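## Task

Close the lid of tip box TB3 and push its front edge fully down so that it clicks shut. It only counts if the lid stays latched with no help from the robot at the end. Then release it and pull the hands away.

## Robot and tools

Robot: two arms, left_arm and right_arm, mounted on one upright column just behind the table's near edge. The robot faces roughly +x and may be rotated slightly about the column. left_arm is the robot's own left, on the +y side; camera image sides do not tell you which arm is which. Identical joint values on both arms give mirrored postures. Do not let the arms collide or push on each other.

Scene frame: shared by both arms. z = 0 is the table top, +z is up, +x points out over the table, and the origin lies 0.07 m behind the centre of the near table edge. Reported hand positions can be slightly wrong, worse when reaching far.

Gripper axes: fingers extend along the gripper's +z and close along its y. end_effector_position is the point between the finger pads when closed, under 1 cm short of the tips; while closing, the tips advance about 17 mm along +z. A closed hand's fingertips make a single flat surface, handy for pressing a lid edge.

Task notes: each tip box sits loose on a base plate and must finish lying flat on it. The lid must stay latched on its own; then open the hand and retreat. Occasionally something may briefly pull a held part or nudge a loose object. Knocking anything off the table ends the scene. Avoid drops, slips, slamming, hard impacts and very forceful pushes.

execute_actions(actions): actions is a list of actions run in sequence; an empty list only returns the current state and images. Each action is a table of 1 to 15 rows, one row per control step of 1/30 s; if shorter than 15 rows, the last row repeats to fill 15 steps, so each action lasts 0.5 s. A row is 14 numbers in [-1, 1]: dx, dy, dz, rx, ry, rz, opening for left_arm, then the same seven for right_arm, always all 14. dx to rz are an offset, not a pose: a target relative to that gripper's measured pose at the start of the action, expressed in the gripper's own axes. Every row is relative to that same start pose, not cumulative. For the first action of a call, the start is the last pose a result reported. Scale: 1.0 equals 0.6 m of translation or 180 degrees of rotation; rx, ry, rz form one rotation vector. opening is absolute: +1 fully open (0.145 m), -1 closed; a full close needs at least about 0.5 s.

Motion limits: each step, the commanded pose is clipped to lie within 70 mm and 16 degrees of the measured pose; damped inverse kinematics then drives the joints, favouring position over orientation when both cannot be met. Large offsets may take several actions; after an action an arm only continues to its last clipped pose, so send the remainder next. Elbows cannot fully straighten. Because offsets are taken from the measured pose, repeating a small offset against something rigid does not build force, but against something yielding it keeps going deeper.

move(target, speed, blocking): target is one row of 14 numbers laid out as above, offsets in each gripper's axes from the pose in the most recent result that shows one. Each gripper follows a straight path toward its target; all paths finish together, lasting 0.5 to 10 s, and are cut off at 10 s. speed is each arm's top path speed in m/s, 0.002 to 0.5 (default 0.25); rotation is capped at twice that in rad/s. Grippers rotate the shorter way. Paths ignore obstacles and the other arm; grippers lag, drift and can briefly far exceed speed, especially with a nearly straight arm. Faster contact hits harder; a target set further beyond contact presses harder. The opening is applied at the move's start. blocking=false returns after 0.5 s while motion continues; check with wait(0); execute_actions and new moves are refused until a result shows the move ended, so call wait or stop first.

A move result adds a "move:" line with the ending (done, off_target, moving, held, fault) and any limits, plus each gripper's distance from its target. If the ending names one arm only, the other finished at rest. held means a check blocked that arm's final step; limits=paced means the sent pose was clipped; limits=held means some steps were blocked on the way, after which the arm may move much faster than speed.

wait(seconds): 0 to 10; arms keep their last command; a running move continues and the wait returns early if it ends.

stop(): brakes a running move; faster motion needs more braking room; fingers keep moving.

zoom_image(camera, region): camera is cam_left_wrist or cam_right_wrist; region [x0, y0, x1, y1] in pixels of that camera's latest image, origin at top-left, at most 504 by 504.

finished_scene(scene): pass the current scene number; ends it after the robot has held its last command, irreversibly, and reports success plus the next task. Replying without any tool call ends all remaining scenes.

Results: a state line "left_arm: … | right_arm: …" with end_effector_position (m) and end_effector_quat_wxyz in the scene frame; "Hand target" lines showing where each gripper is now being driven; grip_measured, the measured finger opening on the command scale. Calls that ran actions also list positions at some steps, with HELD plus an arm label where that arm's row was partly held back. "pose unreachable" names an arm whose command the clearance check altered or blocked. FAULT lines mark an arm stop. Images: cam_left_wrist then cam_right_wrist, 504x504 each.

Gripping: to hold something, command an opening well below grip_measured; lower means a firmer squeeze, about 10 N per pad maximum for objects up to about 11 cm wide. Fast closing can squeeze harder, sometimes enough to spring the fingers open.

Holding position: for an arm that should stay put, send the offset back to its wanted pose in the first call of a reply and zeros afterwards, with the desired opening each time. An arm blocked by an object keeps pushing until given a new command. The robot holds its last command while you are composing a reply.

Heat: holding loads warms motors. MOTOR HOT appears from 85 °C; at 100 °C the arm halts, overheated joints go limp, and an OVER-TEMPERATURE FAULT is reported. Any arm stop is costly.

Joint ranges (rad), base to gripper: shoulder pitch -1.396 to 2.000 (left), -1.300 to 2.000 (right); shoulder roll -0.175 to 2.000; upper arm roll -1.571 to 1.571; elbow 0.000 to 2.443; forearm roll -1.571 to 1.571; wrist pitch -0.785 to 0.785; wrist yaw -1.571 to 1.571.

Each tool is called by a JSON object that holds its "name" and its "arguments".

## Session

{"name": "execute_actions", "arguments": {"actions": []}}

Scene clock: 0.00 s.
left_arm: end_effector_position=(+0.2275, +0.6006, +0.3946) grip_measured=+1.00 end_effector_quat_wxyz=(-0.256, +0.900, -0.014, +0.352) | right_arm: end_effector_position=(+0.1900, -0.0927, +0.1477) grip_measured=+1.00 end_effector_quat_wxyz=(+0.258, +0.408, +0.835, +0.264)
Joint positions: left_arm=[ 1.339  1.319 -0.905  0.714  0.267  0.507  0.823  0.145] | right_arm=[-0.48   0.716 -0.595  2.168 -1.483  0.448  0.708  0.145]
Joint velocities: left_arm=[-0.033 -0.011  0.002  0.002 -0.022 -0.037 -0.022 -0.   ] | right_arm=[ 0.011 -0.011  0.002 -0.002 -0.022  0.007  0.007 -0.   ]
Motor temperatures (°C, as the motors report them): left_arm=[26 25 24 26 25 26 24] | right_arm=[25 25 23 27 23 26 25]
Hand target (left_arm): +0.228, +0.601, +0.395; -0.256, +0.900, -0.014, +0.352
Hand target (right_arm): +0.190, -0.093, +0.148; +0.258, +0.408, +0.835, +0.264

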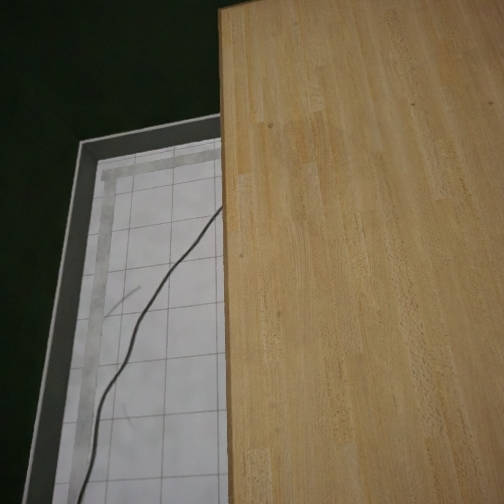

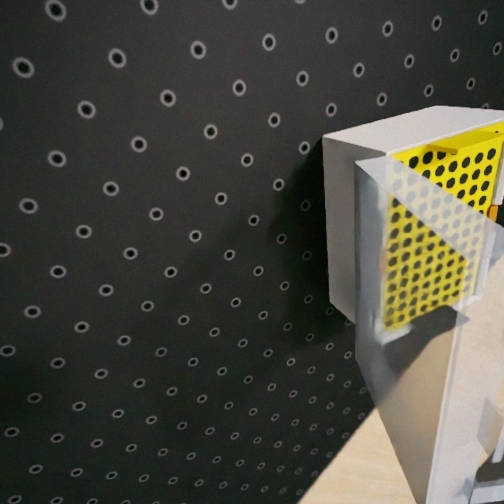

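{"name": "move", "arguments": {"target": [0.085,0.99,-0.108,-0.287,-0.037,0.165,0,-0.17,-0.04,-0.1,0,0,0,-1], "speed": 0.3}}

Scene clock: 14.60 s.
left_arm: end_effector_position=(+0.3178, +0.0440, +0.1901) grip_measured=+0.00 end_effector_quat_wxyz=(+0.106, +0.897, -0.343, +0.256) | right_arm: end_effector_position=(+0.1900, -0.1996, +0.1956) grip_measured=-1.00 end_effector_quat_wxyz=(+0.252, +0.411, +0.834, +0.270)
Joint positions: left_arm=[ 1.135  0.433 -1.577  1.498  1.433  0.772 -0.272  0.076] | right_arm=[-1.297  1.016  0.361  2.288 -0.977  0.194  0.307  0.   ]
Joint velocities: left_arm=[-0.077 -0.033  0.002 -0.007 -0.051 -0.022  0.081 -0.   ] | right_arm=[-0.077  0.033 -0.017 -0.002  0.037 -0.051 -0.022  0.   ]
Motor temperatures (°C, as the motors report them): left_arm=[27 25 25 26 25 26 24] | right_arm=[25 25 23 28 23 26 25]
Hand target (left_arm): +0.317, +0.043, +0.189; +0.108, +0.897, -0.345, +0.254
Hand target (right_arm): +0.191, -0.201, +0.195; +0.253, +0.410, +0.834, +0.269
Off the commanded pose (left_arm): 0.003 m, 9 deg.
Off the commanded pose (right_arm): 0.005 m, 1 deg.
joint sent to its limit (left arm) — the command would take joint 3 (upper arm roll) past its lower limit and joint 6 (wrist pitch) past its upper limit, so those joints were sent only as far as their limits.
joint sent to its limit (right arm) — the command would take joint 1 (shoulder pitch) past its lower limit, so that joint was sent only as far as its limit.
move: off_target (left_arm, right_arm)

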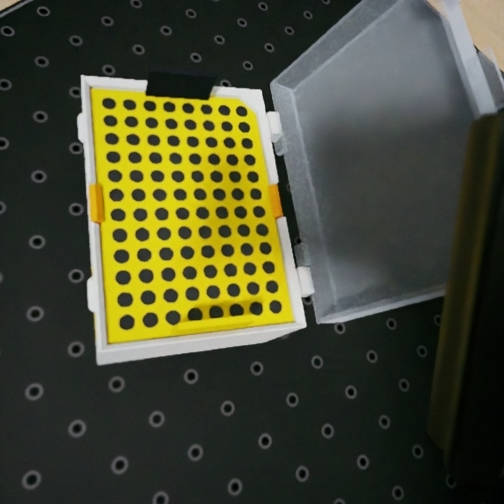

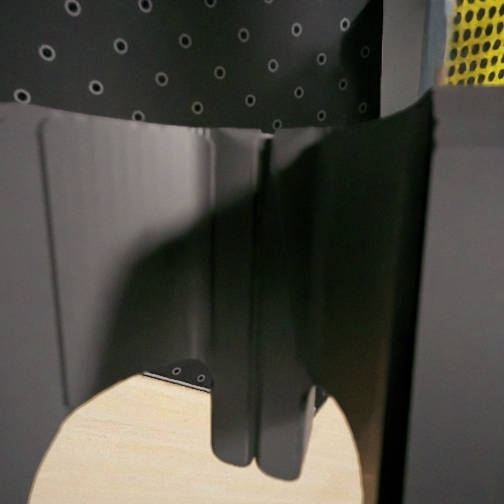

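{"name": "move", "arguments": {"target": [-0.05,0.045,0.12,0,0,0,-0.15,0,0,0,0,0,0,-1], "speed": 0.12}}

Scene clock: 22.60 s.
left_arm: end_effector_position=(+0.3063, +0.0142, +0.1133) grip_measured=-0.15 end_effector_quat_wxyz=(+0.104, +0.897, -0.345, +0.255) | right_arm: end_effector_position=(+0.1900, -0.1996, +0.1956) grip_measured=-1.00 end_effector_quat_wxyz=(+0.252, +0.411, +0.834, +0.270)
Joint positions: left_arm=[ 0.902  0.258 -1.576  1.249  1.196  0.643 -0.22   0.064] | right_arm=[-1.297  1.016  0.361  2.288 -0.977  0.194  0.307  0.   ]
Joint velocities: left_arm=[ 0.033 -0.077 -0.002 -0.007 -0.007  0.022  0.007  0.   ] | right_arm=[-0.033  0.033 -0.012  0.007  0.051 -0.037 -0.037 -0.   ]
Motor temperatures (°C, as the motors report them): left_arm=[27 25 25 26 25 26 24] | right_arm=[25 25 23 28 23 26 25]
Hand target (left_arm): +0.307, +0.015, +0.113; +0.105, +0.897, -0.346, +0.256
Hand target (right_arm): +0.190, -0.200, +0.196; +0.252, +0.411, +0.834, +0.270
Off the commanded pose (left_arm): 0.002 m, 0 deg.
Off the commanded pose (right_arm): 0.000 m, 0 deg.
joint sent to its limit (right arm) — the command would take joint 1 (shoulder pitch) past its lower limit, so that joint was sent only as far as its limit.
move: done

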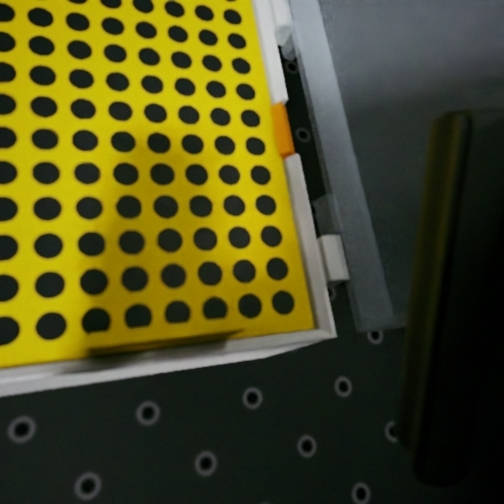

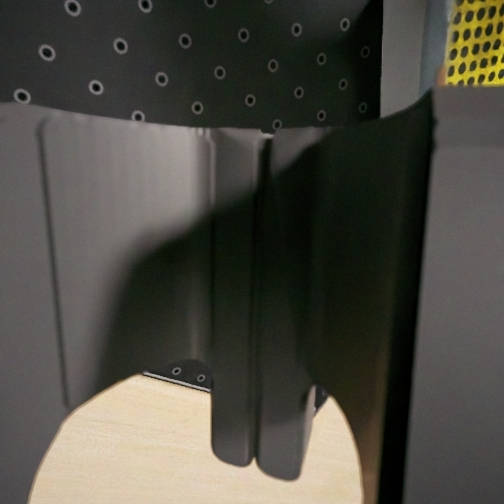

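{"name": "move", "arguments": {"target": [-0.012,-0.01,0.045,0,0,0.03,-0.15,0,0,0,0,0,0,-1], "speed": 0.05}}

Scene clock: 32.60 s.
left_arm: end_effector_position=(+0.3176, +0.0136, +0.0881) grip_measured=-0.15 end_effector_quat_wxyz=(+0.089, +0.880, -0.387, +0.262) | right_arm: end_effector_position=(+0.1900, -0.1996, +0.1956) grip_measured=-1.00 end_effector_quat_wxyz=(+0.252, +0.411, +0.834, +0.270)
Joint positions: left_arm=[ 0.863  0.176 -1.576  1.053  0.984  0.58  -0.048  0.064] | right_arm=[-1.297  1.016  0.361  2.288 -0.977  0.194  0.307  0.   ]
Joint velocities: left_arm=[-0.055 -0.033 -0.007 -0.012  0.007 -0.007  0.022 -0.   ] | right_arm=[-0.121  0.055 -0.012  0.002 -0.022 -0.022 -0.066  0.   ]
Motor temperatures (°C, as the motors report them): left_arm=[28 25 25 26 25 26 24] | right_arm=[25 25 23 28 23 26 25]
Hand target (left_arm): +0.316, +0.013, +0.087; +0.092, +0.879, -0.389, +0.261
Hand target (right_arm): +0.190, -0.200, +0.196; +0.252, +0.411, +0.834, +0.270
Off the commanded pose (left_arm): 0.002 m, 0 deg.
Off the commanded pose (right_arm): 0.000 m, 0 deg.
joint sent to its limit (left arm) — the command would take joint 3 (upper arm roll) past its lower limit, so that joint was sent only as far as its limit.
joint sent to its limit (right arm) — the command would take joint 1 (shoulder pitch) past its lower limit, so that joint was sent only as far as its limit.
move: done

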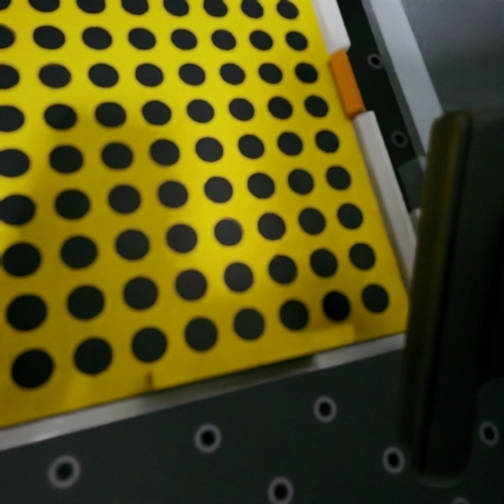

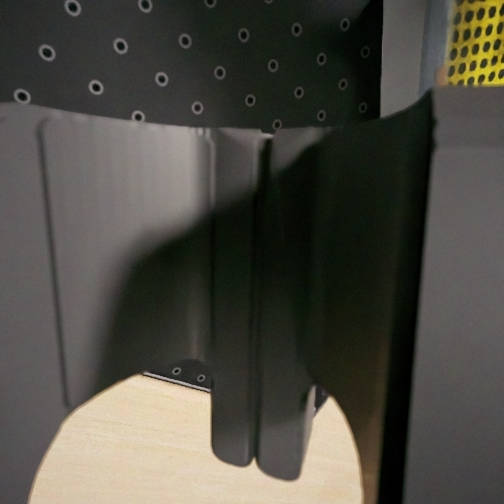

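{"name": "move", "arguments": {"target": [-0.005,0.008,0.02,0,0,-0.03,-0.15,0,0,0,0,0,0,-1], "speed": 0.04}}

{"name": "move", "arguments": {"target": [0,0,0,0,0,0,-0.9,0,0,0,0,0,0,-1]}}

Scene clock: 38.10 s.
left_arm: end_effector_position=(+0.3225, +0.0067, +0.0823) grip_measured=-0.15 end_effector_quat_wxyz=(+0.098, +0.892, -0.349, +0.269) | right_arm: end_effector_position=(+0.1900, -0.1996, +0.1956) grip_measured=-1.00 end_effector_quat_wxyz=(+0.252, +0.411, +0.834, +0.270)
Joint positions: left_arm=[ 0.822  0.13  -1.524  0.983  1.     0.556 -0.076  0.065] | right_arm=[-1.297  1.016  0.361  2.288 -0.977  0.194  0.307  0.   ]
Joint velocities: left_arm=[ 0.011  0.033 -0.007 -0.007  0.007 -0.037  0.007 -0.   ] | right_arm=[-0.055 -0.121 -0.012  0.002 -0.007  0.022 -0.007 -0.   ]
Motor temperatures (°C, as the motors report them): left_arm=[27 25 25 26 25 26 24] | right_arm=[25 25 23 28 23 26 25]
Hand target (left_arm): +0.316, +0.008, +0.076; +0.100, +0.897, -0.345, +0.257
Hand target (right_arm): +0.190, -0.200, +0.196; +0.252, +0.411, +0.834, +0.270
Off the commanded pose (left_arm): 0.008 m, 2 deg.
Off the commanded pose (right_arm): 0.000 m, 0 deg.
joint sent to its limit (right arm) — the command would take joint 1 (shoulder pitch) past its lower limit, so that joint was sent only as far as its limit.
move: off_target (left_arm)

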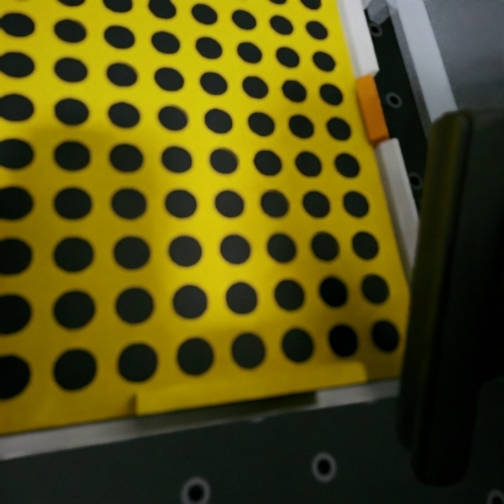

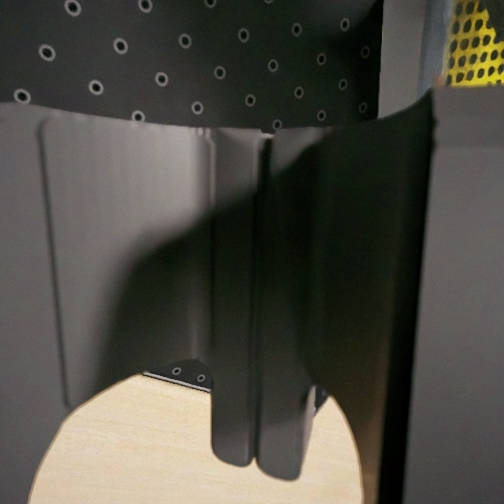

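Scene clock: 38.60 s.
left_arm: end_effector_position=(+0.3239, +0.0065, +0.0836) grip_measured=-0.63 end_effector_quat_wxyz=(+0.097, +0.892, -0.349, +0.272) | right_arm: end_effector_position=(+0.1900, -0.1996, +0.1956) grip_measured=-1.00 end_effector_quat_wxyz=(+0.252, +0.411, +0.834, +0.270)
Joint positions: left_arm=[ 0.824  0.129 -1.524  0.984  0.999  0.554 -0.078  0.028] | right_arm=[-1.297  1.016  0.361  2.288 -0.977  0.194  0.307  0.   ]
Joint velocities: left_arm=[ 0.033  0.011  0.012 -0.007 -0.007  0.007 -0.022 -0.   ] | right_arm=[ 0.033 -0.077 -0.017  0.007  0.051  0.007  0.037 -0.   ]
Motor temperatures (°C, as the motors report them): left_arm=[27 25 25 26 25 26 24] | right_arm=[25 25 23 28 23 26 25]
Hand target (left_arm): +0.322, +0.007, +0.082; +0.098, +0.892, -0.349, +0.269
Hand target (right_arm): +0.190, -0.200, +0.196; +0.252, +0.411, +0.834, +0.270
Off the commanded pose (left_arm): 0.002 m, 0 deg.
Off the commanded pose (right_arm): 0.000 m, 0 deg.
joint sent to its limit (right arm) — the command would take joint 1 (shoulder pitch) past its lower limit, so that joint was sent only as far as its limit.
move: done

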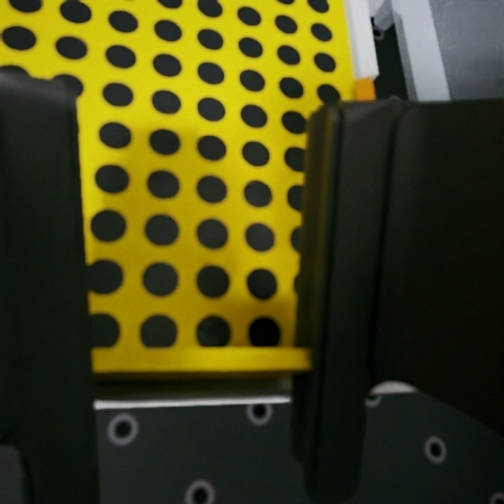

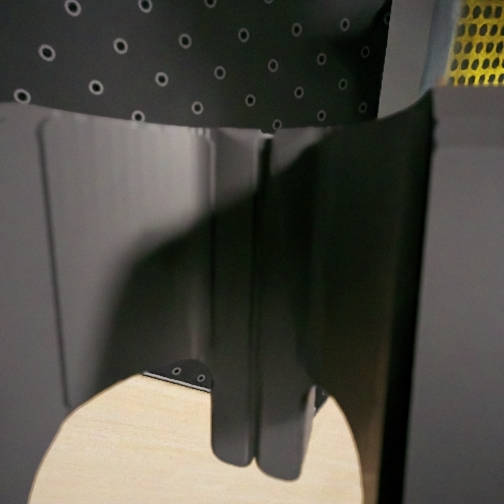

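{"name": "move", "arguments": {"target": [-0.108,0.023,-0.08,0.037,0,-0.056,-1,0,0,0,0,0,0,-1], "speed": 0.06}}

Scene clock: 44.23 s.
left_arm: end_effector_position=(+0.2524, +0.0514, +0.0848) grip_measured=-0.63 end_effector_quat_wxyz=(+0.069, +0.924, -0.256, +0.274) | right_arm: end_effector_position=(+0.1900, -0.1996, +0.1956) grip_measured=-1.00 end_effector_quat_wxyz=(+0.252, +0.411, +0.834, +0.270)
Joint positions: left_arm=[ 0.567  0.438 -1.391  1.493  1.086  0.597 -0.486  0.028] | right_arm=[-1.297  1.016  0.361  2.288 -0.977  0.194  0.307  0.   ]
Joint velocities: left_arm=[ 0.011  0.055  0.002 -0.012  0.022  0.022 -0.007 -0.   ] | right_arm=[ 0.011  0.011 -0.017 -0.022 -0.007 -0.007  0.051 -0.   ]
Motor temperatures (°C, as the motors report them): left_arm=[27 25 25 26 25 26 24] | right_arm=[25 25 23 28 23 26 25]
Hand target (left_arm): +0.254, +0.051, +0.086; +0.068, +0.924, -0.253, +0.279
Hand target (right_arm): +0.190, -0.200, +0.196; +0.252, +0.411, +0.834, +0.270
Off the commanded pose (left_arm): 0.004 m, 1 deg.
Off the commanded pose (right_arm): 0.000 m, 0 deg.
joint sent to its limit (right arm) — the command would take joint 1 (shoulder pitch) past its lower limit, so that joint was sent only as far as its limit.
move: off_target (left_arm)

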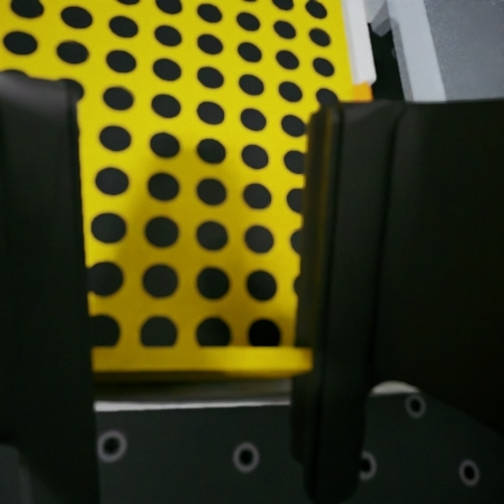

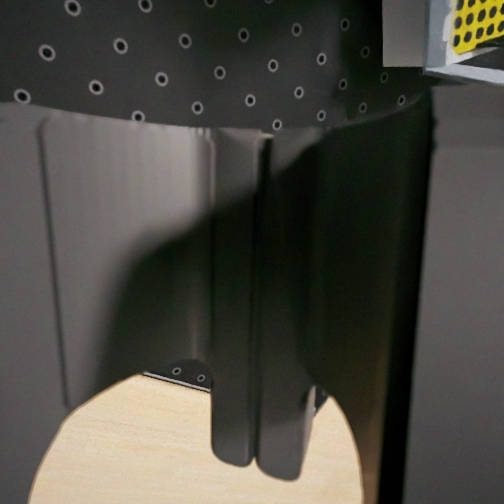

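{"name": "move", "arguments": {"target": [0,0,0,0,0,0,-0.2,0.03,0.035,0.02,0.065,0.134,0.663,-1], "speed": 0.4}}

{"name": "move", "arguments": {"target": [0.03,0,-0.09,0,0,0,-0.2,0,0,0,0,0,0,-1], "speed": 0.12}}

{"name": "move", "arguments": {"target": [0.075,-0.2,0.06,-0.091,0,0,1,0,0,0,0,0,0,-1], "speed": 0.2}}

Scene clock: 56.27 s.
left_arm: end_effector_position=(+0.2524, +0.0514, +0.0848) grip_measured=-0.20 end_effector_quat_wxyz=(+0.069, +0.924, -0.256, +0.274) | right_arm: end_effector_position=(+0.2016, -0.1692, +0.2013) grip_measured=-1.00 end_effector_quat_wxyz=(-0.292, +0.879, +0.122, +0.357)
Joint positions: left_arm=[ 0.567  0.438 -1.391  1.493  1.086  0.597 -0.486  0.061] | right_arm=[-0.782  0.431  0.503  2.086  0.632  0.702  0.657  0.   ]
Joint velocities: left_arm=[-0.033  0.011 -0.002  0.012  0.066  0.022  0.022 -0.   ] | right_arm=[-0.077 -0.055 -0.002  0.007 -0.037 -0.022 -0.007 -0.   ]
Motor temperatures (°C, as the motors report them): left_arm=[27 25 25 26 25 26 24] | right_arm=[25 25 23 28 23 26 25]
Hand target (left_arm): +0.252, +0.051, +0.085; +0.069, +0.924, -0.256, +0.274
Hand target (right_arm): +0.202, -0.171, +0.200; -0.289, +0.881, +0.117, +0.356
Off the commanded pose (left_arm): 0.000 m, 0 deg.
Off the commanded pose (right_arm): 0.005 m, 2 deg.
move: off_target (right_arm)

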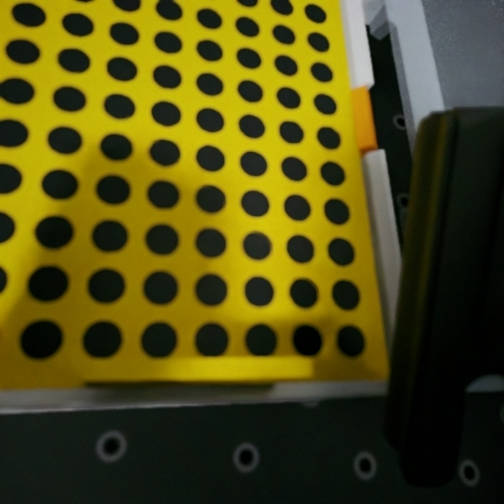

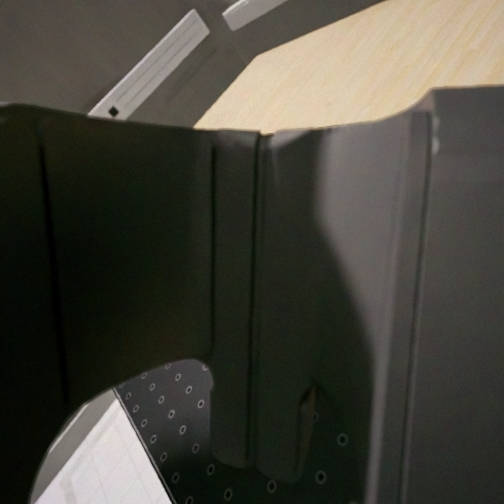

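Scene clock: 57.07 s.
left_arm: end_effector_position=(+0.2404, +0.0569, +0.1405) grip_measured=-0.20 end_effector_quat_wxyz=(+0.073, +0.924, -0.256, +0.275) | right_arm: end_effector_position=(+0.2016, -0.1692, +0.2013) grip_measured=-1.00 end_effector_quat_wxyz=(-0.292, +0.879, +0.122, +0.357)
Joint positions: left_arm=[ 0.566  0.548 -1.284  1.796  1.231  0.767 -0.656  0.061] | right_arm=[-0.782  0.431  0.503  2.086  0.632  0.702  0.657  0.   ]
Joint velocities: left_arm=[-0.011  0.011  0.007 -0.007  0.022  0.007 -0.095  0.   ] | right_arm=[-0.077 -0.055  0.002 -0.002  0.007 -0.081 -0.066  0.   ]
Motor temperatures (°C, as the motors report them): left_arm=[27 25 25 26 25 26 24] | right_arm=[25 25 23 28 23 26 25]
Hand target (left_arm): +0.240, +0.058, +0.139; +0.070, +0.925, -0.255, +0.273
Hand target (right_arm): +0.202, -0.169, +0.201; -0.292, +0.879, +0.122, +0.357
Off the commanded pose (left_arm): 0.001 m, 0 deg.
Off the commanded pose (right_arm): 0.000 m, 0 deg.
move: done

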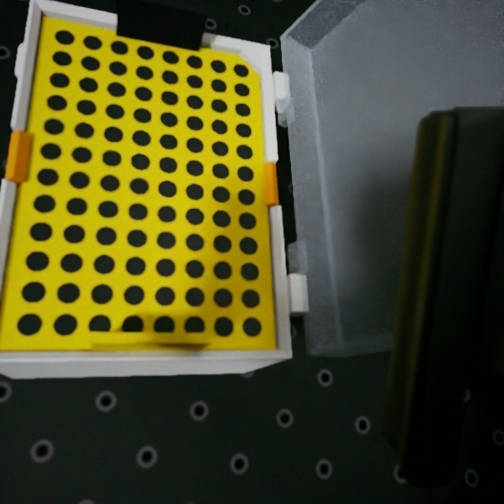

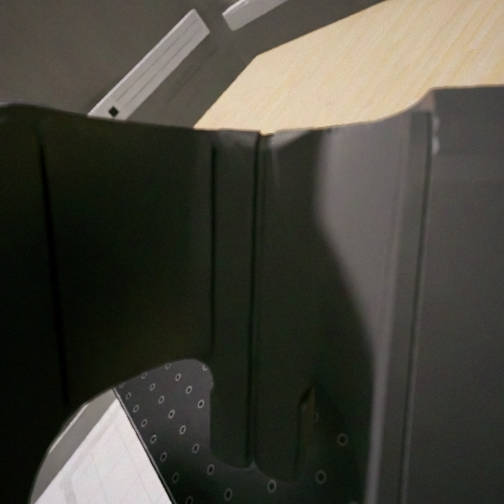

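Scene clock: 58.20 s.
left_arm: end_effector_position=(+0.3560, +0.1307, +0.1390) grip_measured=+1.00 end_effector_quat_wxyz=(+0.200, +0.903, -0.291, +0.244) | right_arm: end_effector_position=(+0.2016, -0.1692, +0.2013) grip_measured=-1.00 end_effector_quat_wxyz=(-0.292, +0.879, +0.122, +0.357)
Joint positions: left_arm=[ 1.046  0.464 -1.52   0.924  1.095  0.535  0.486  0.145] | right_arm=[-0.782  0.431  0.503  2.086  0.632  0.702  0.657  0.   ]
Joint velocities: left_arm=[ 0.033 -0.011 -0.002  0.012 -0.037 -0.007 -0.022 -0.   ] | right_arm=[-0.055  0.121 -0.012  0.007  0.037  0.007 -0.037 -0.   ]
Motor temperatures (°C, as the motors report them): left_arm=[27 25 25 26 25 26 24] | right_arm=[25 25 23 28 23 26 25]
Hand target (left_arm): +0.354, +0.130, +0.137; +0.202, +0.903, -0.293, +0.241
Hand target (right_arm): +0.202, -0.169, +0.201; -0.292, +0.879, +0.122, +0.357
Off the commanded pose (left_arm): 0.006 m, 1 deg.
Off the commanded pose (right_arm): 0.000 m, 0 deg.
move: off_target (left_arm)

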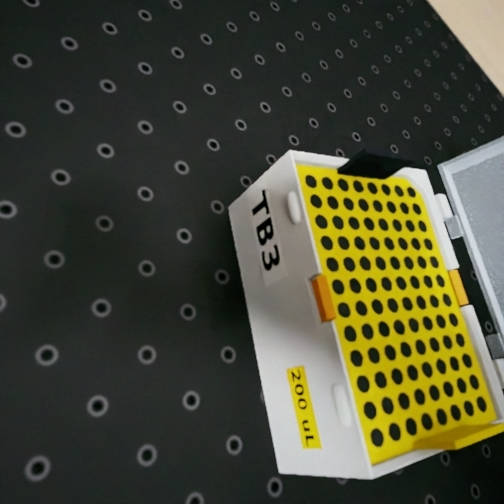

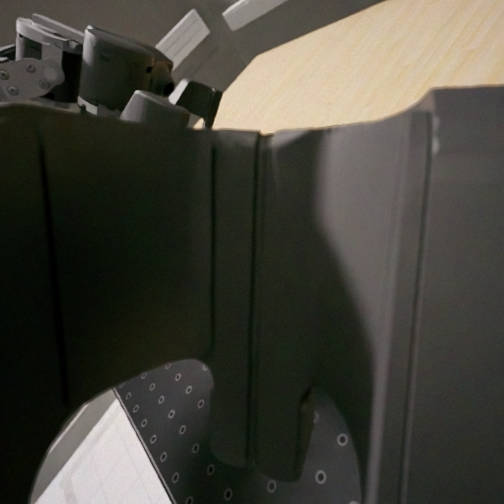

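{"name": "move", "arguments": {"target": [-0.07,0.024,0.138,0,0,0,-1,-0.05,-0.012,0.11,0,0,0,-1], "speed": 0.08}}

Scene clock: 65.47 s.
left_arm: end_effector_position=(+0.3429, +0.0959, +0.0535) grip_measured=-1.00 end_effector_quat_wxyz=(+0.197, +0.903, -0.292, +0.244) | right_arm: end_effector_position=(+0.2134, -0.1237, +0.1465) grip_measured=-1.00 end_effector_quat_wxyz=(-0.293, +0.878, +0.124, +0.356)
Joint positions: left_arm=[ 0.862  0.164 -1.544  0.474  1.016  0.288  0.524  0.   ] | right_arm=[-0.609  0.312  0.221  1.913  0.443  0.582  0.566  0.   ]
Joint velocities: left_arm=[-0.011  0.033  0.002 -0.002  0.037  0.022 -0.007 -0.   ] | right_arm=[ 0.033 -0.011 -0.007  0.007  0.022  0.051  0.007  0.   ]
Motor temperatures (°C, as the motors report them): left_arm=[28 25 25 26 25 26 24] | right_arm=[25 25 23 28 23 26 25]
Hand target (left_arm): +0.342, +0.096, +0.053; +0.198, +0.903, -0.294, +0.244
Hand target (right_arm): +0.214, -0.124, +0.145; -0.291, +0.879, +0.123, +0.357
Off the commanded pose (left_arm): 0.001 m, 0 deg.
Off the commanded pose (right_arm): 0.001 m, 0 deg.
move: done

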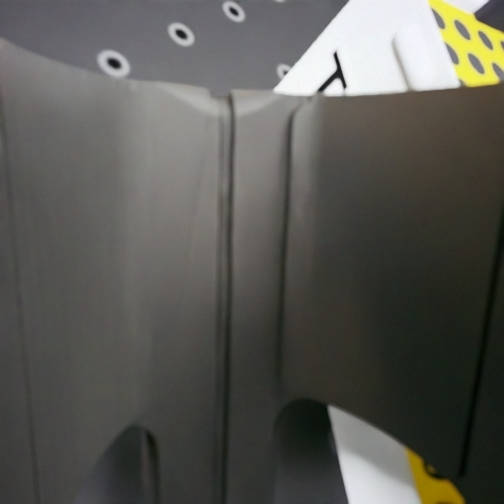

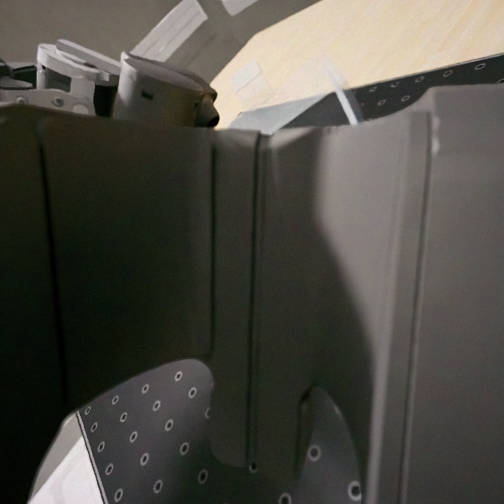

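{"name": "move", "arguments": {"target": [0,0.015,0,0,0,0,-1,0.05,-0.068,0.105,0,0,0,-1], "speed": 0.05}}

{"name": "move", "arguments": {"target": [0,0,0,0,0,0,-1,0.03,-0.04,0.065,0,0,0,-1], "speed": 0.04}}

Scene clock: 73.57 s.
left_arm: end_effector_position=(+0.3389, +0.0897, +0.0567) grip_measured=-1.00 end_effector_quat_wxyz=(+0.197, +0.903, -0.293, +0.246) | right_arm: end_effector_position=(+0.2558, -0.0524, +0.1542) grip_measured=-1.00 end_effector_quat_wxyz=(-0.298, +0.872, +0.125, +0.367)
Joint positions: left_arm=[ 0.857  0.2   -1.544  0.574  1.03   0.314  0.466  0.   ] | right_arm=[-0.344  0.14   0.021  1.878  0.319  0.72   0.4    0.   ]
Joint velocities: left_arm=[-0.033  0.011  0.012 -0.002  0.051 -0.066 -0.081 -0.   ] | right_arm=[-0.033 -0.011  0.017 -0.002  0.037  0.007  0.022  0.   ]
Motor temperatures (°C, as the motors report them): left_arm=[28 25 25 26 25 26 24] | right_arm=[25 25 23 28 23 26 25]
Hand target (left_arm): +0.337, +0.089, +0.055; +0.198, +0.904, -0.292, +0.244
Hand target (right_arm): +0.254, -0.054, +0.149; -0.292, +0.879, +0.124, +0.357
Off the commanded pose (left_arm): 0.002 m, 0 deg.
Off the commanded pose (right_arm): 0.007 m, 1 deg.
move: off_target (right_arm)

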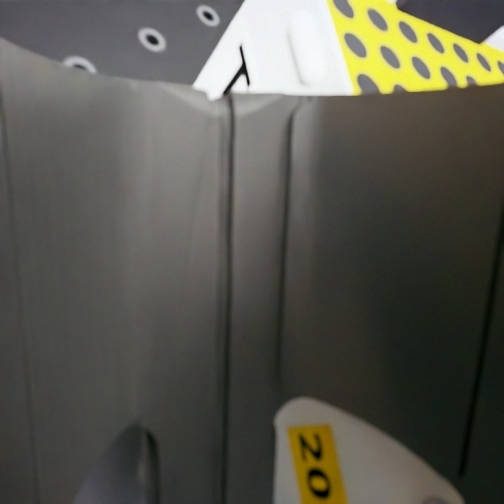

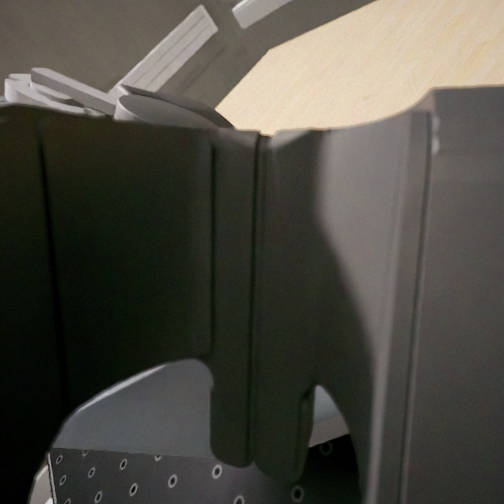

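Scene clock: 75.03 s.
left_arm: end_effector_position=(+0.3389, +0.0897, +0.0567) grip_measured=-1.00 end_effector_quat_wxyz=(+0.197, +0.903, -0.293, +0.246) | right_arm: end_effector_position=(+0.2814, -0.0095, +0.1583) grip_measured=-1.00 end_effector_quat_wxyz=(-0.301, +0.870, +0.126, +0.371)
Joint positions: left_arm=[ 0.857  0.2   -1.544  0.574  1.03   0.314  0.466  0.   ] | right_arm=[-0.19   0.016 -0.068  1.787  0.239  0.761  0.324  0.   ]
Joint velocities: left_arm=[-0.011 -0.033 -0.002  0.002 -0.022  0.007 -0.022 -0.   ] | right_arm=[-0.077 -0.011 -0.002  0.012  0.066  0.037 -0.037 -0.   ]
Motor temperatures (°C, as the motors report them): left_arm=[28 25 25 26 25 26 24] | right_arm=[25 25 23 28 23 26 25]
Hand target (left_arm): +0.339, +0.090, +0.057; +0.197, +0.903, -0.293, +0.246
Hand target (right_arm): +0.281, -0.010, +0.156; -0.298, +0.872, +0.125, +0.367
Off the commanded pose (left_arm): 0.000 m, 0 deg.
Off the commanded pose (right_arm): 0.003 m, 1 deg.
move: done

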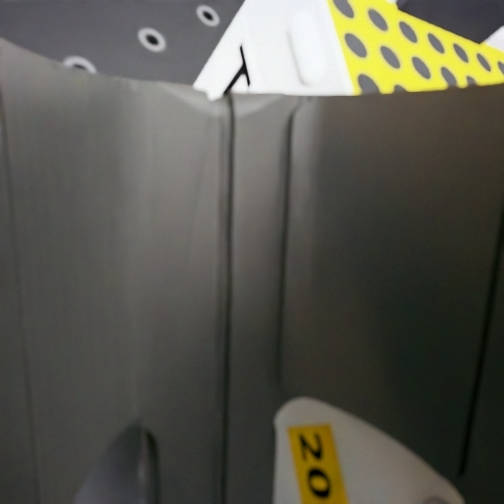

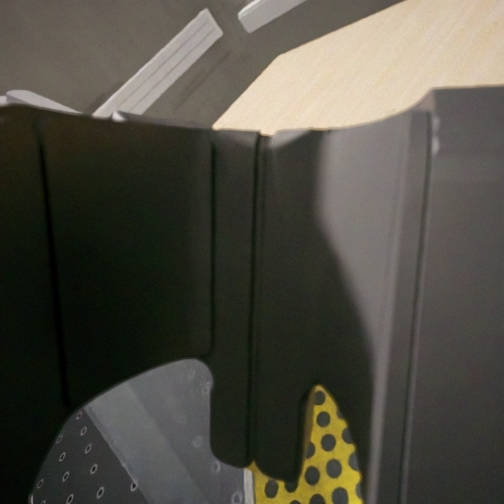

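{"name": "move", "arguments": {"target": [0,0,0,0,0,0,-1,-0.003,0,0.07,0,0,0,-1], "speed": 0.04}}

Scene clock: 80.27 s.
left_arm: end_effector_position=(+0.3389, +0.0897, +0.0567) grip_measured=-1.00 end_effector_quat_wxyz=(+0.197, +0.903, -0.294, +0.246) | right_arm: end_effector_position=(+0.3043, +0.0156, +0.1351) grip_measured=-1.00 end_effector_quat_wxyz=(-0.302, +0.869, +0.127, +0.371)
Joint positions: left_arm=[ 0.857  0.2   -1.544  0.574  1.03   0.314  0.466  0.   ] | right_arm=[-0.063 -0.05  -0.098  1.56   0.185  0.662  0.319  0.   ]
Joint velocities: left_arm=[ 0.011 -0.077  0.002 -0.007  0.007 -0.022  0.037  0.   ] | right_arm=[-0.033  0.099  0.022 -0.002  0.007  0.022 -0.037 -0.   ]
Motor temperatures (°C, as the motors report them): left_arm=[28 25 25 26 25 26 24] | right_arm=[25 25 23 28 23 26 25]
Hand target (left_arm): +0.339, +0.090, +0.057; +0.197, +0.903, -0.294, +0.246
Hand target (right_arm): +0.304, +0.016, +0.134; -0.300, +0.870, +0.126, +0.371
Off the commanded pose (left_arm): 0.000 m, 0 deg.
Off the commanded pose (right_arm): 0.001 m, 0 deg.
move: done

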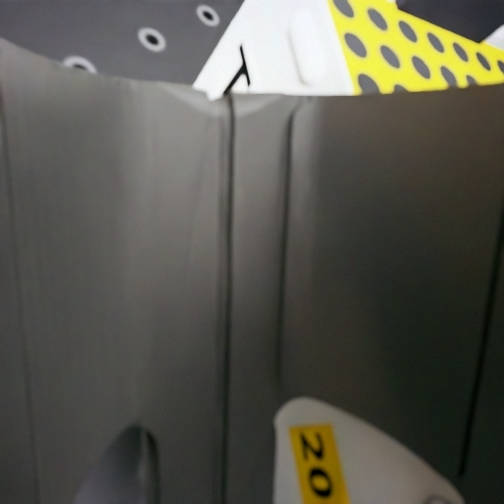

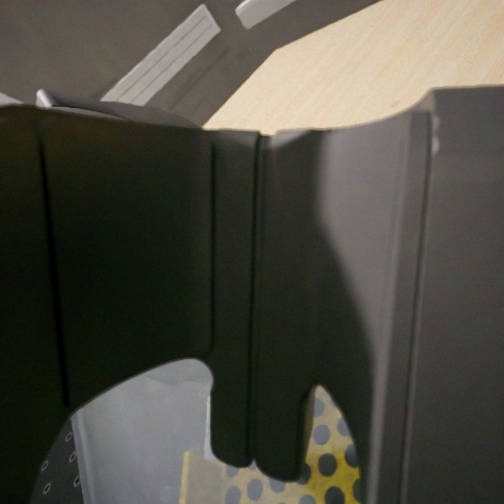

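{"name": "move", "arguments": {"target": [0,-0.055,-0.03,0,0,0,-1,-0.012,0.007,0.01,0,0,0,-1], "speed": 0.04}}

{"name": "move", "arguments": {"target": [0.04,-0.02,-0.12,0,0,0,1,-0.008,0.002,0.018,0,0,0,-1], "speed": 0.07}}

Scene clock: 83.77 s.
left_arm: end_effector_position=(+0.3540, +0.1245, +0.0635) grip_measured=-1.00 end_effector_quat_wxyz=(+0.195, +0.904, -0.291, +0.246) | right_arm: end_effector_position=(+0.3048, +0.0150, +0.1253) grip_measured=-1.00 end_effector_quat_wxyz=(-0.300, +0.870, +0.125, +0.372)
Joint positions: left_arm=[ 0.904  0.181 -1.549  0.384  1.002  0.263  0.632  0.   ] | right_arm=[-0.059 -0.048 -0.098  1.512  0.185  0.618  0.321  0.   ]
Joint velocities: left_arm=[ 0.011 -0.099  0.007  0.007 -0.081 -0.022 -0.037  0.   ] | right_arm=[-0.055  0.033 -0.007  0.007  0.022 -0.081 -0.037 -0.   ]
Motor temperatures (°C, as the motors report them): left_arm=[28 25 25 26 25 26 24] | right_arm=[25 25 23 28 23 26 25]
Hand target (left_arm): +0.354, +0.124, +0.064; +0.196, +0.902, -0.294, +0.247
Hand target (right_arm): +0.304, +0.016, +0.125; -0.302, +0.869, +0.127, +0.371
Off the commanded pose (left_arm): 0.001 m, 0 deg.
Off the commanded pose (right_arm): 0.001 m, 0 deg.
move: done

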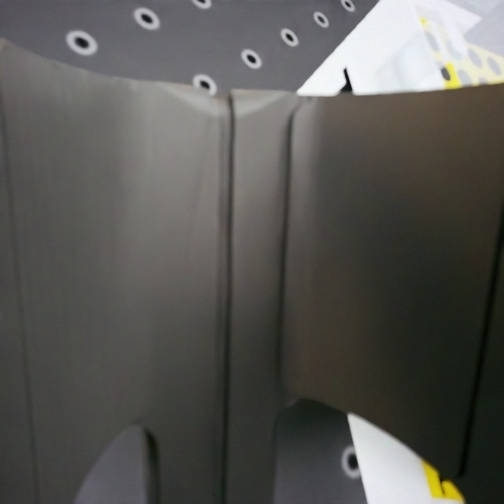

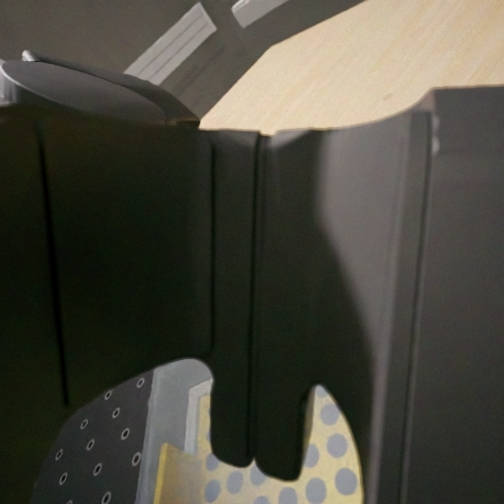

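Scene clock: 85.10 s.
left_arm: end_effector_position=(+0.3559, +0.1602, +0.1308) grip_measured=+1.00 end_effector_quat_wxyz=(+0.195, +0.904, -0.290, +0.246) | right_arm: end_effector_position=(+0.3083, +0.0197, +0.1163) grip_measured=-1.00 end_effector_quat_wxyz=(-0.300, +0.869, +0.124, +0.373)
Joint positions: left_arm=[ 1.039  0.492 -1.534  0.838  1.053  0.464  0.579  0.145] | right_arm=[-0.034 -0.058 -0.103  1.443  0.18   0.573  0.321  0.   ]
Joint velocities: left_arm=[-0.099  0.011  0.007  0.002 -0.037  0.051  0.007  0.   ] | right_arm=[-0.077  0.011  0.002 -0.007  0.022 -0.037 -0.022  0.   ]
Motor temperatures (°C, as the motors report them): left_arm=[28 25 25 26 25 26 24] | right_arm=[25 25 23 28 23 26 25]
Hand target (left_arm): +0.356, +0.159, +0.131; +0.196, +0.904, -0.289, +0.246
Hand target (right_arm): +0.308, +0.020, +0.115; -0.300, +0.870, +0.124, +0.372
Off the commanded pose (left_arm): 0.002 m, 0 deg.
Off the commanded pose (right_arm): 0.001 m, 0 deg.
move: done

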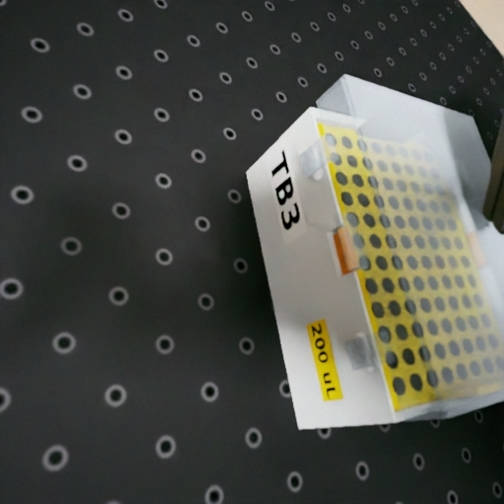

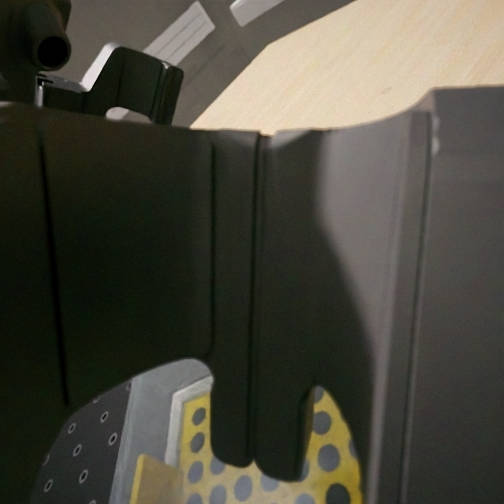

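{"name": "move", "arguments": {"target": [0,0,0,0,0,0,1,0.017,-0.024,0.042,0,0,0,-1], "speed": 0.03}}

{"name": "move", "arguments": {"target": [0,0,0,0,0,0,1,-0.018,0.01,0.012,0,0,0,-1], "speed": 0.02}}

Scene clock: 93.97 s.
left_arm: end_effector_position=(+0.3559, +0.1602, +0.1308) grip_measured=+1.00 end_effector_quat_wxyz=(+0.196, +0.904, -0.290, +0.246) | right_arm: end_effector_position=(+0.3240, +0.0463, +0.1177) grip_measured=-1.00 end_effector_quat_wxyz=(-0.302, +0.868, +0.124, +0.373)
Joint positions: left_arm=[ 1.039  0.492 -1.534  0.838  1.054  0.464  0.579  0.145] | right_arm=[ 0.062 -0.136 -0.109  1.331  0.134  0.558  0.296  0.   ]
Joint velocities: left_arm=[-0.055 -0.055 -0.007  0.017 -0.007 -0.022  0.037 -0.   ] | right_arm=[ 0.033 -0.033 -0.007  0.017  0.037 -0.051 -0.037 -0.   ]
Motor temperatures (°C, as the motors report them): left_arm=[29 25 25 26 25 26 24] | right_arm=[25 25 23 28 23 26 25]
Hand target (left_arm): +0.356, +0.160, +0.131; +0.196, +0.904, -0.290, +0.246
Hand target (right_arm): +0.324, +0.046, +0.116; -0.300, +0.869, +0.123, +0.373
Off the commanded pose (left_arm): 0.000 m, 0 deg.
Off the commanded pose (right_arm): 0.002 m, 0 deg.
move: done

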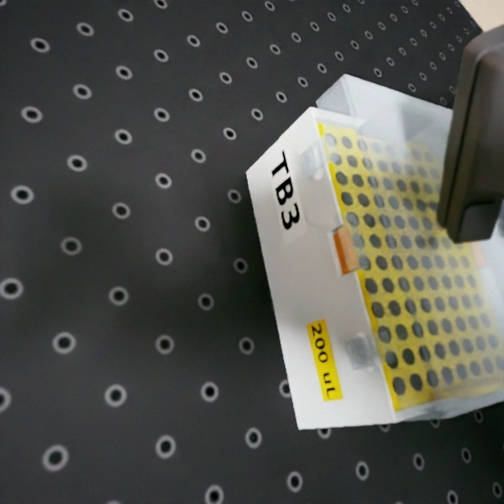

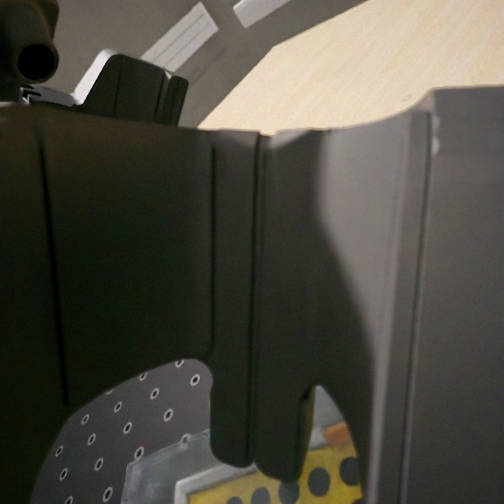

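Scene clock: 94.90 s.
left_arm: end_effector_position=(+0.3559, +0.1602, +0.1308) grip_measured=+1.00 end_effector_quat_wxyz=(+0.196, +0.904, -0.290, +0.246) | right_arm: end_effector_position=(+0.3243, +0.0467, +0.1061) grip_measured=-1.00 end_effector_quat_wxyz=(-0.304, +0.866, +0.122, +0.377)
Joint positions: left_arm=[ 1.039  0.492 -1.534  0.838  1.054  0.464  0.579  0.145] | right_arm=[ 0.072 -0.131 -0.109  1.262  0.14   0.491  0.305  0.   ]
Joint velocities: left_arm=[ 0.011 -0.055 -0.002  0.002  0.022 -0.007 -0.007  0.   ] | right_arm=[-0.033 -0.011 -0.002  0.007 -0.11  -0.081  0.007 -0.   ]
Motor temperatures (°C, as the motors report them): left_arm=[29 25 25 26 25 26 24] | right_arm=[25 25 23 28 23 26 25]
Hand target (left_arm): +0.356, +0.160, +0.131; +0.196, +0.904, -0.290, +0.246
Hand target (right_arm): +0.323, +0.046, +0.103; -0.302, +0.868, +0.124, +0.373
Off the commanded pose (left_arm): 0.000 m, 0 deg.
Off the commanded pose (right_arm): 0.003 m, 1 deg.
move: done

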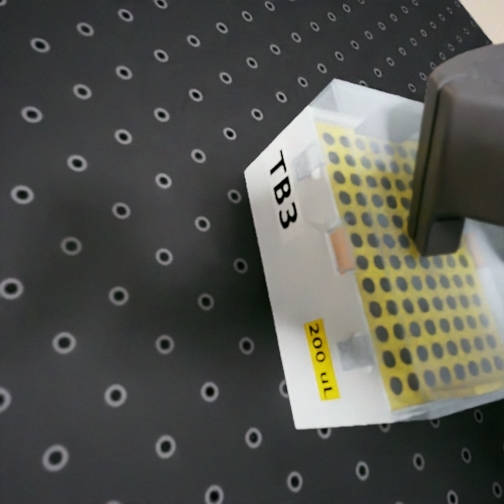

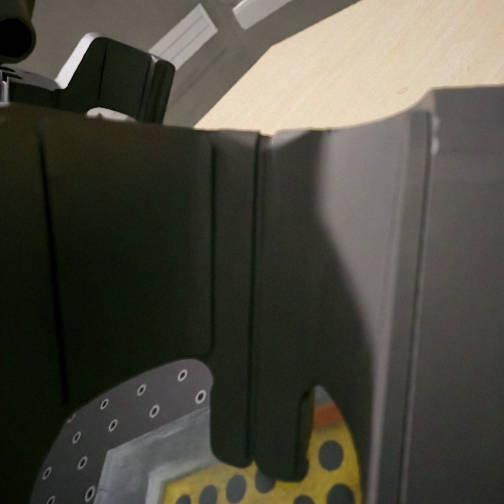

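Press more, down with backward bias.

{"name": "move", "arguments": {"target": [0,0,0,0,0,0,1,-0.024,0.015,0.006,0,0,0,-1], "speed": 0.02}}

{"name": "zoom_image", "arguments": {"camera": "cam_left_wrist", "region": [220,60,504,460]}}

Scene clock: 100.50 s.
left_arm: end_effector_position=(+0.3559, +0.1602, +0.1308) grip_measured=+1.00 end_effector_quat_wxyz=(+0.196, +0.904, -0.290, +0.246) | right_arm: end_effector_position=(+0.3261, +0.0477, +0.1047) grip_measured=-1.00 end_effector_quat_wxyz=(-0.323, +0.851, +0.121, +0.397)
Joint positions: left_arm=[ 1.039  0.492 -1.534  0.838  1.054  0.464  0.579  0.145] | right_arm=[ 0.076 -0.106 -0.126  1.213  0.188  0.394  0.333  0.   ]
Joint velocities: left_arm=[ 0.033 -0.033 -0.012  0.002 -0.051 -0.066  0.022 -0.   ] | right_arm=[-0.011  0.099 -0.012 -0.007  0.066 -0.007 -0.051  0.   ]
Motor temperatures (°C, as the motors report them): left_arm=[29 25 25 26 25 26 24] | right_arm=[25 25 23 28 23 26 25]
Hand target (left_arm): +0.356, +0.160, +0.131; +0.196, +0.904, -0.290, +0.246
Hand target (right_arm): +0.320, +0.042, +0.090; -0.304, +0.866, +0.122, +0.377
Off the commanded pose (left_arm): 0.000 m, 0 deg.
Off the commanded pose (right_arm): 0.017 m, 4 deg.
move: off_target (right_arm)

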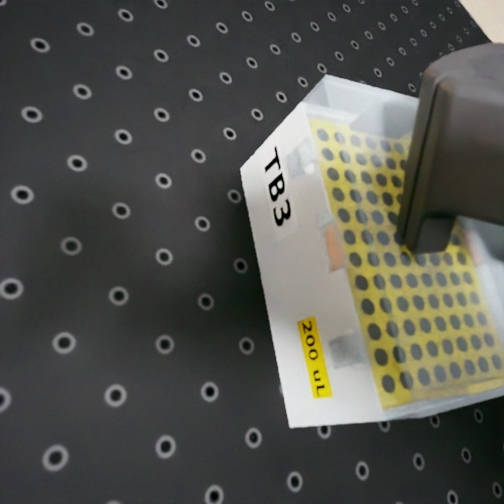

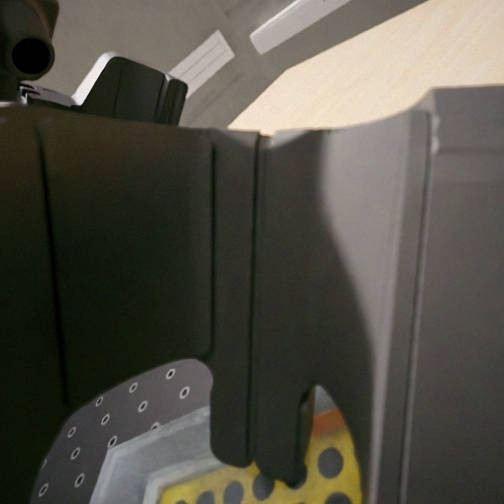

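Region (220, 60, 504, 460) of cam_left_wrist's 504x504 image, scaled by 1.260, with more detail than that image has; it fills the left 358 columns of this view, and the rest is white.

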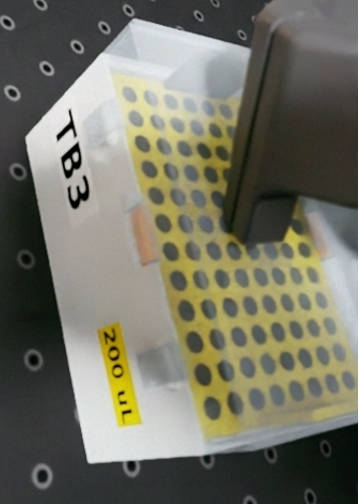

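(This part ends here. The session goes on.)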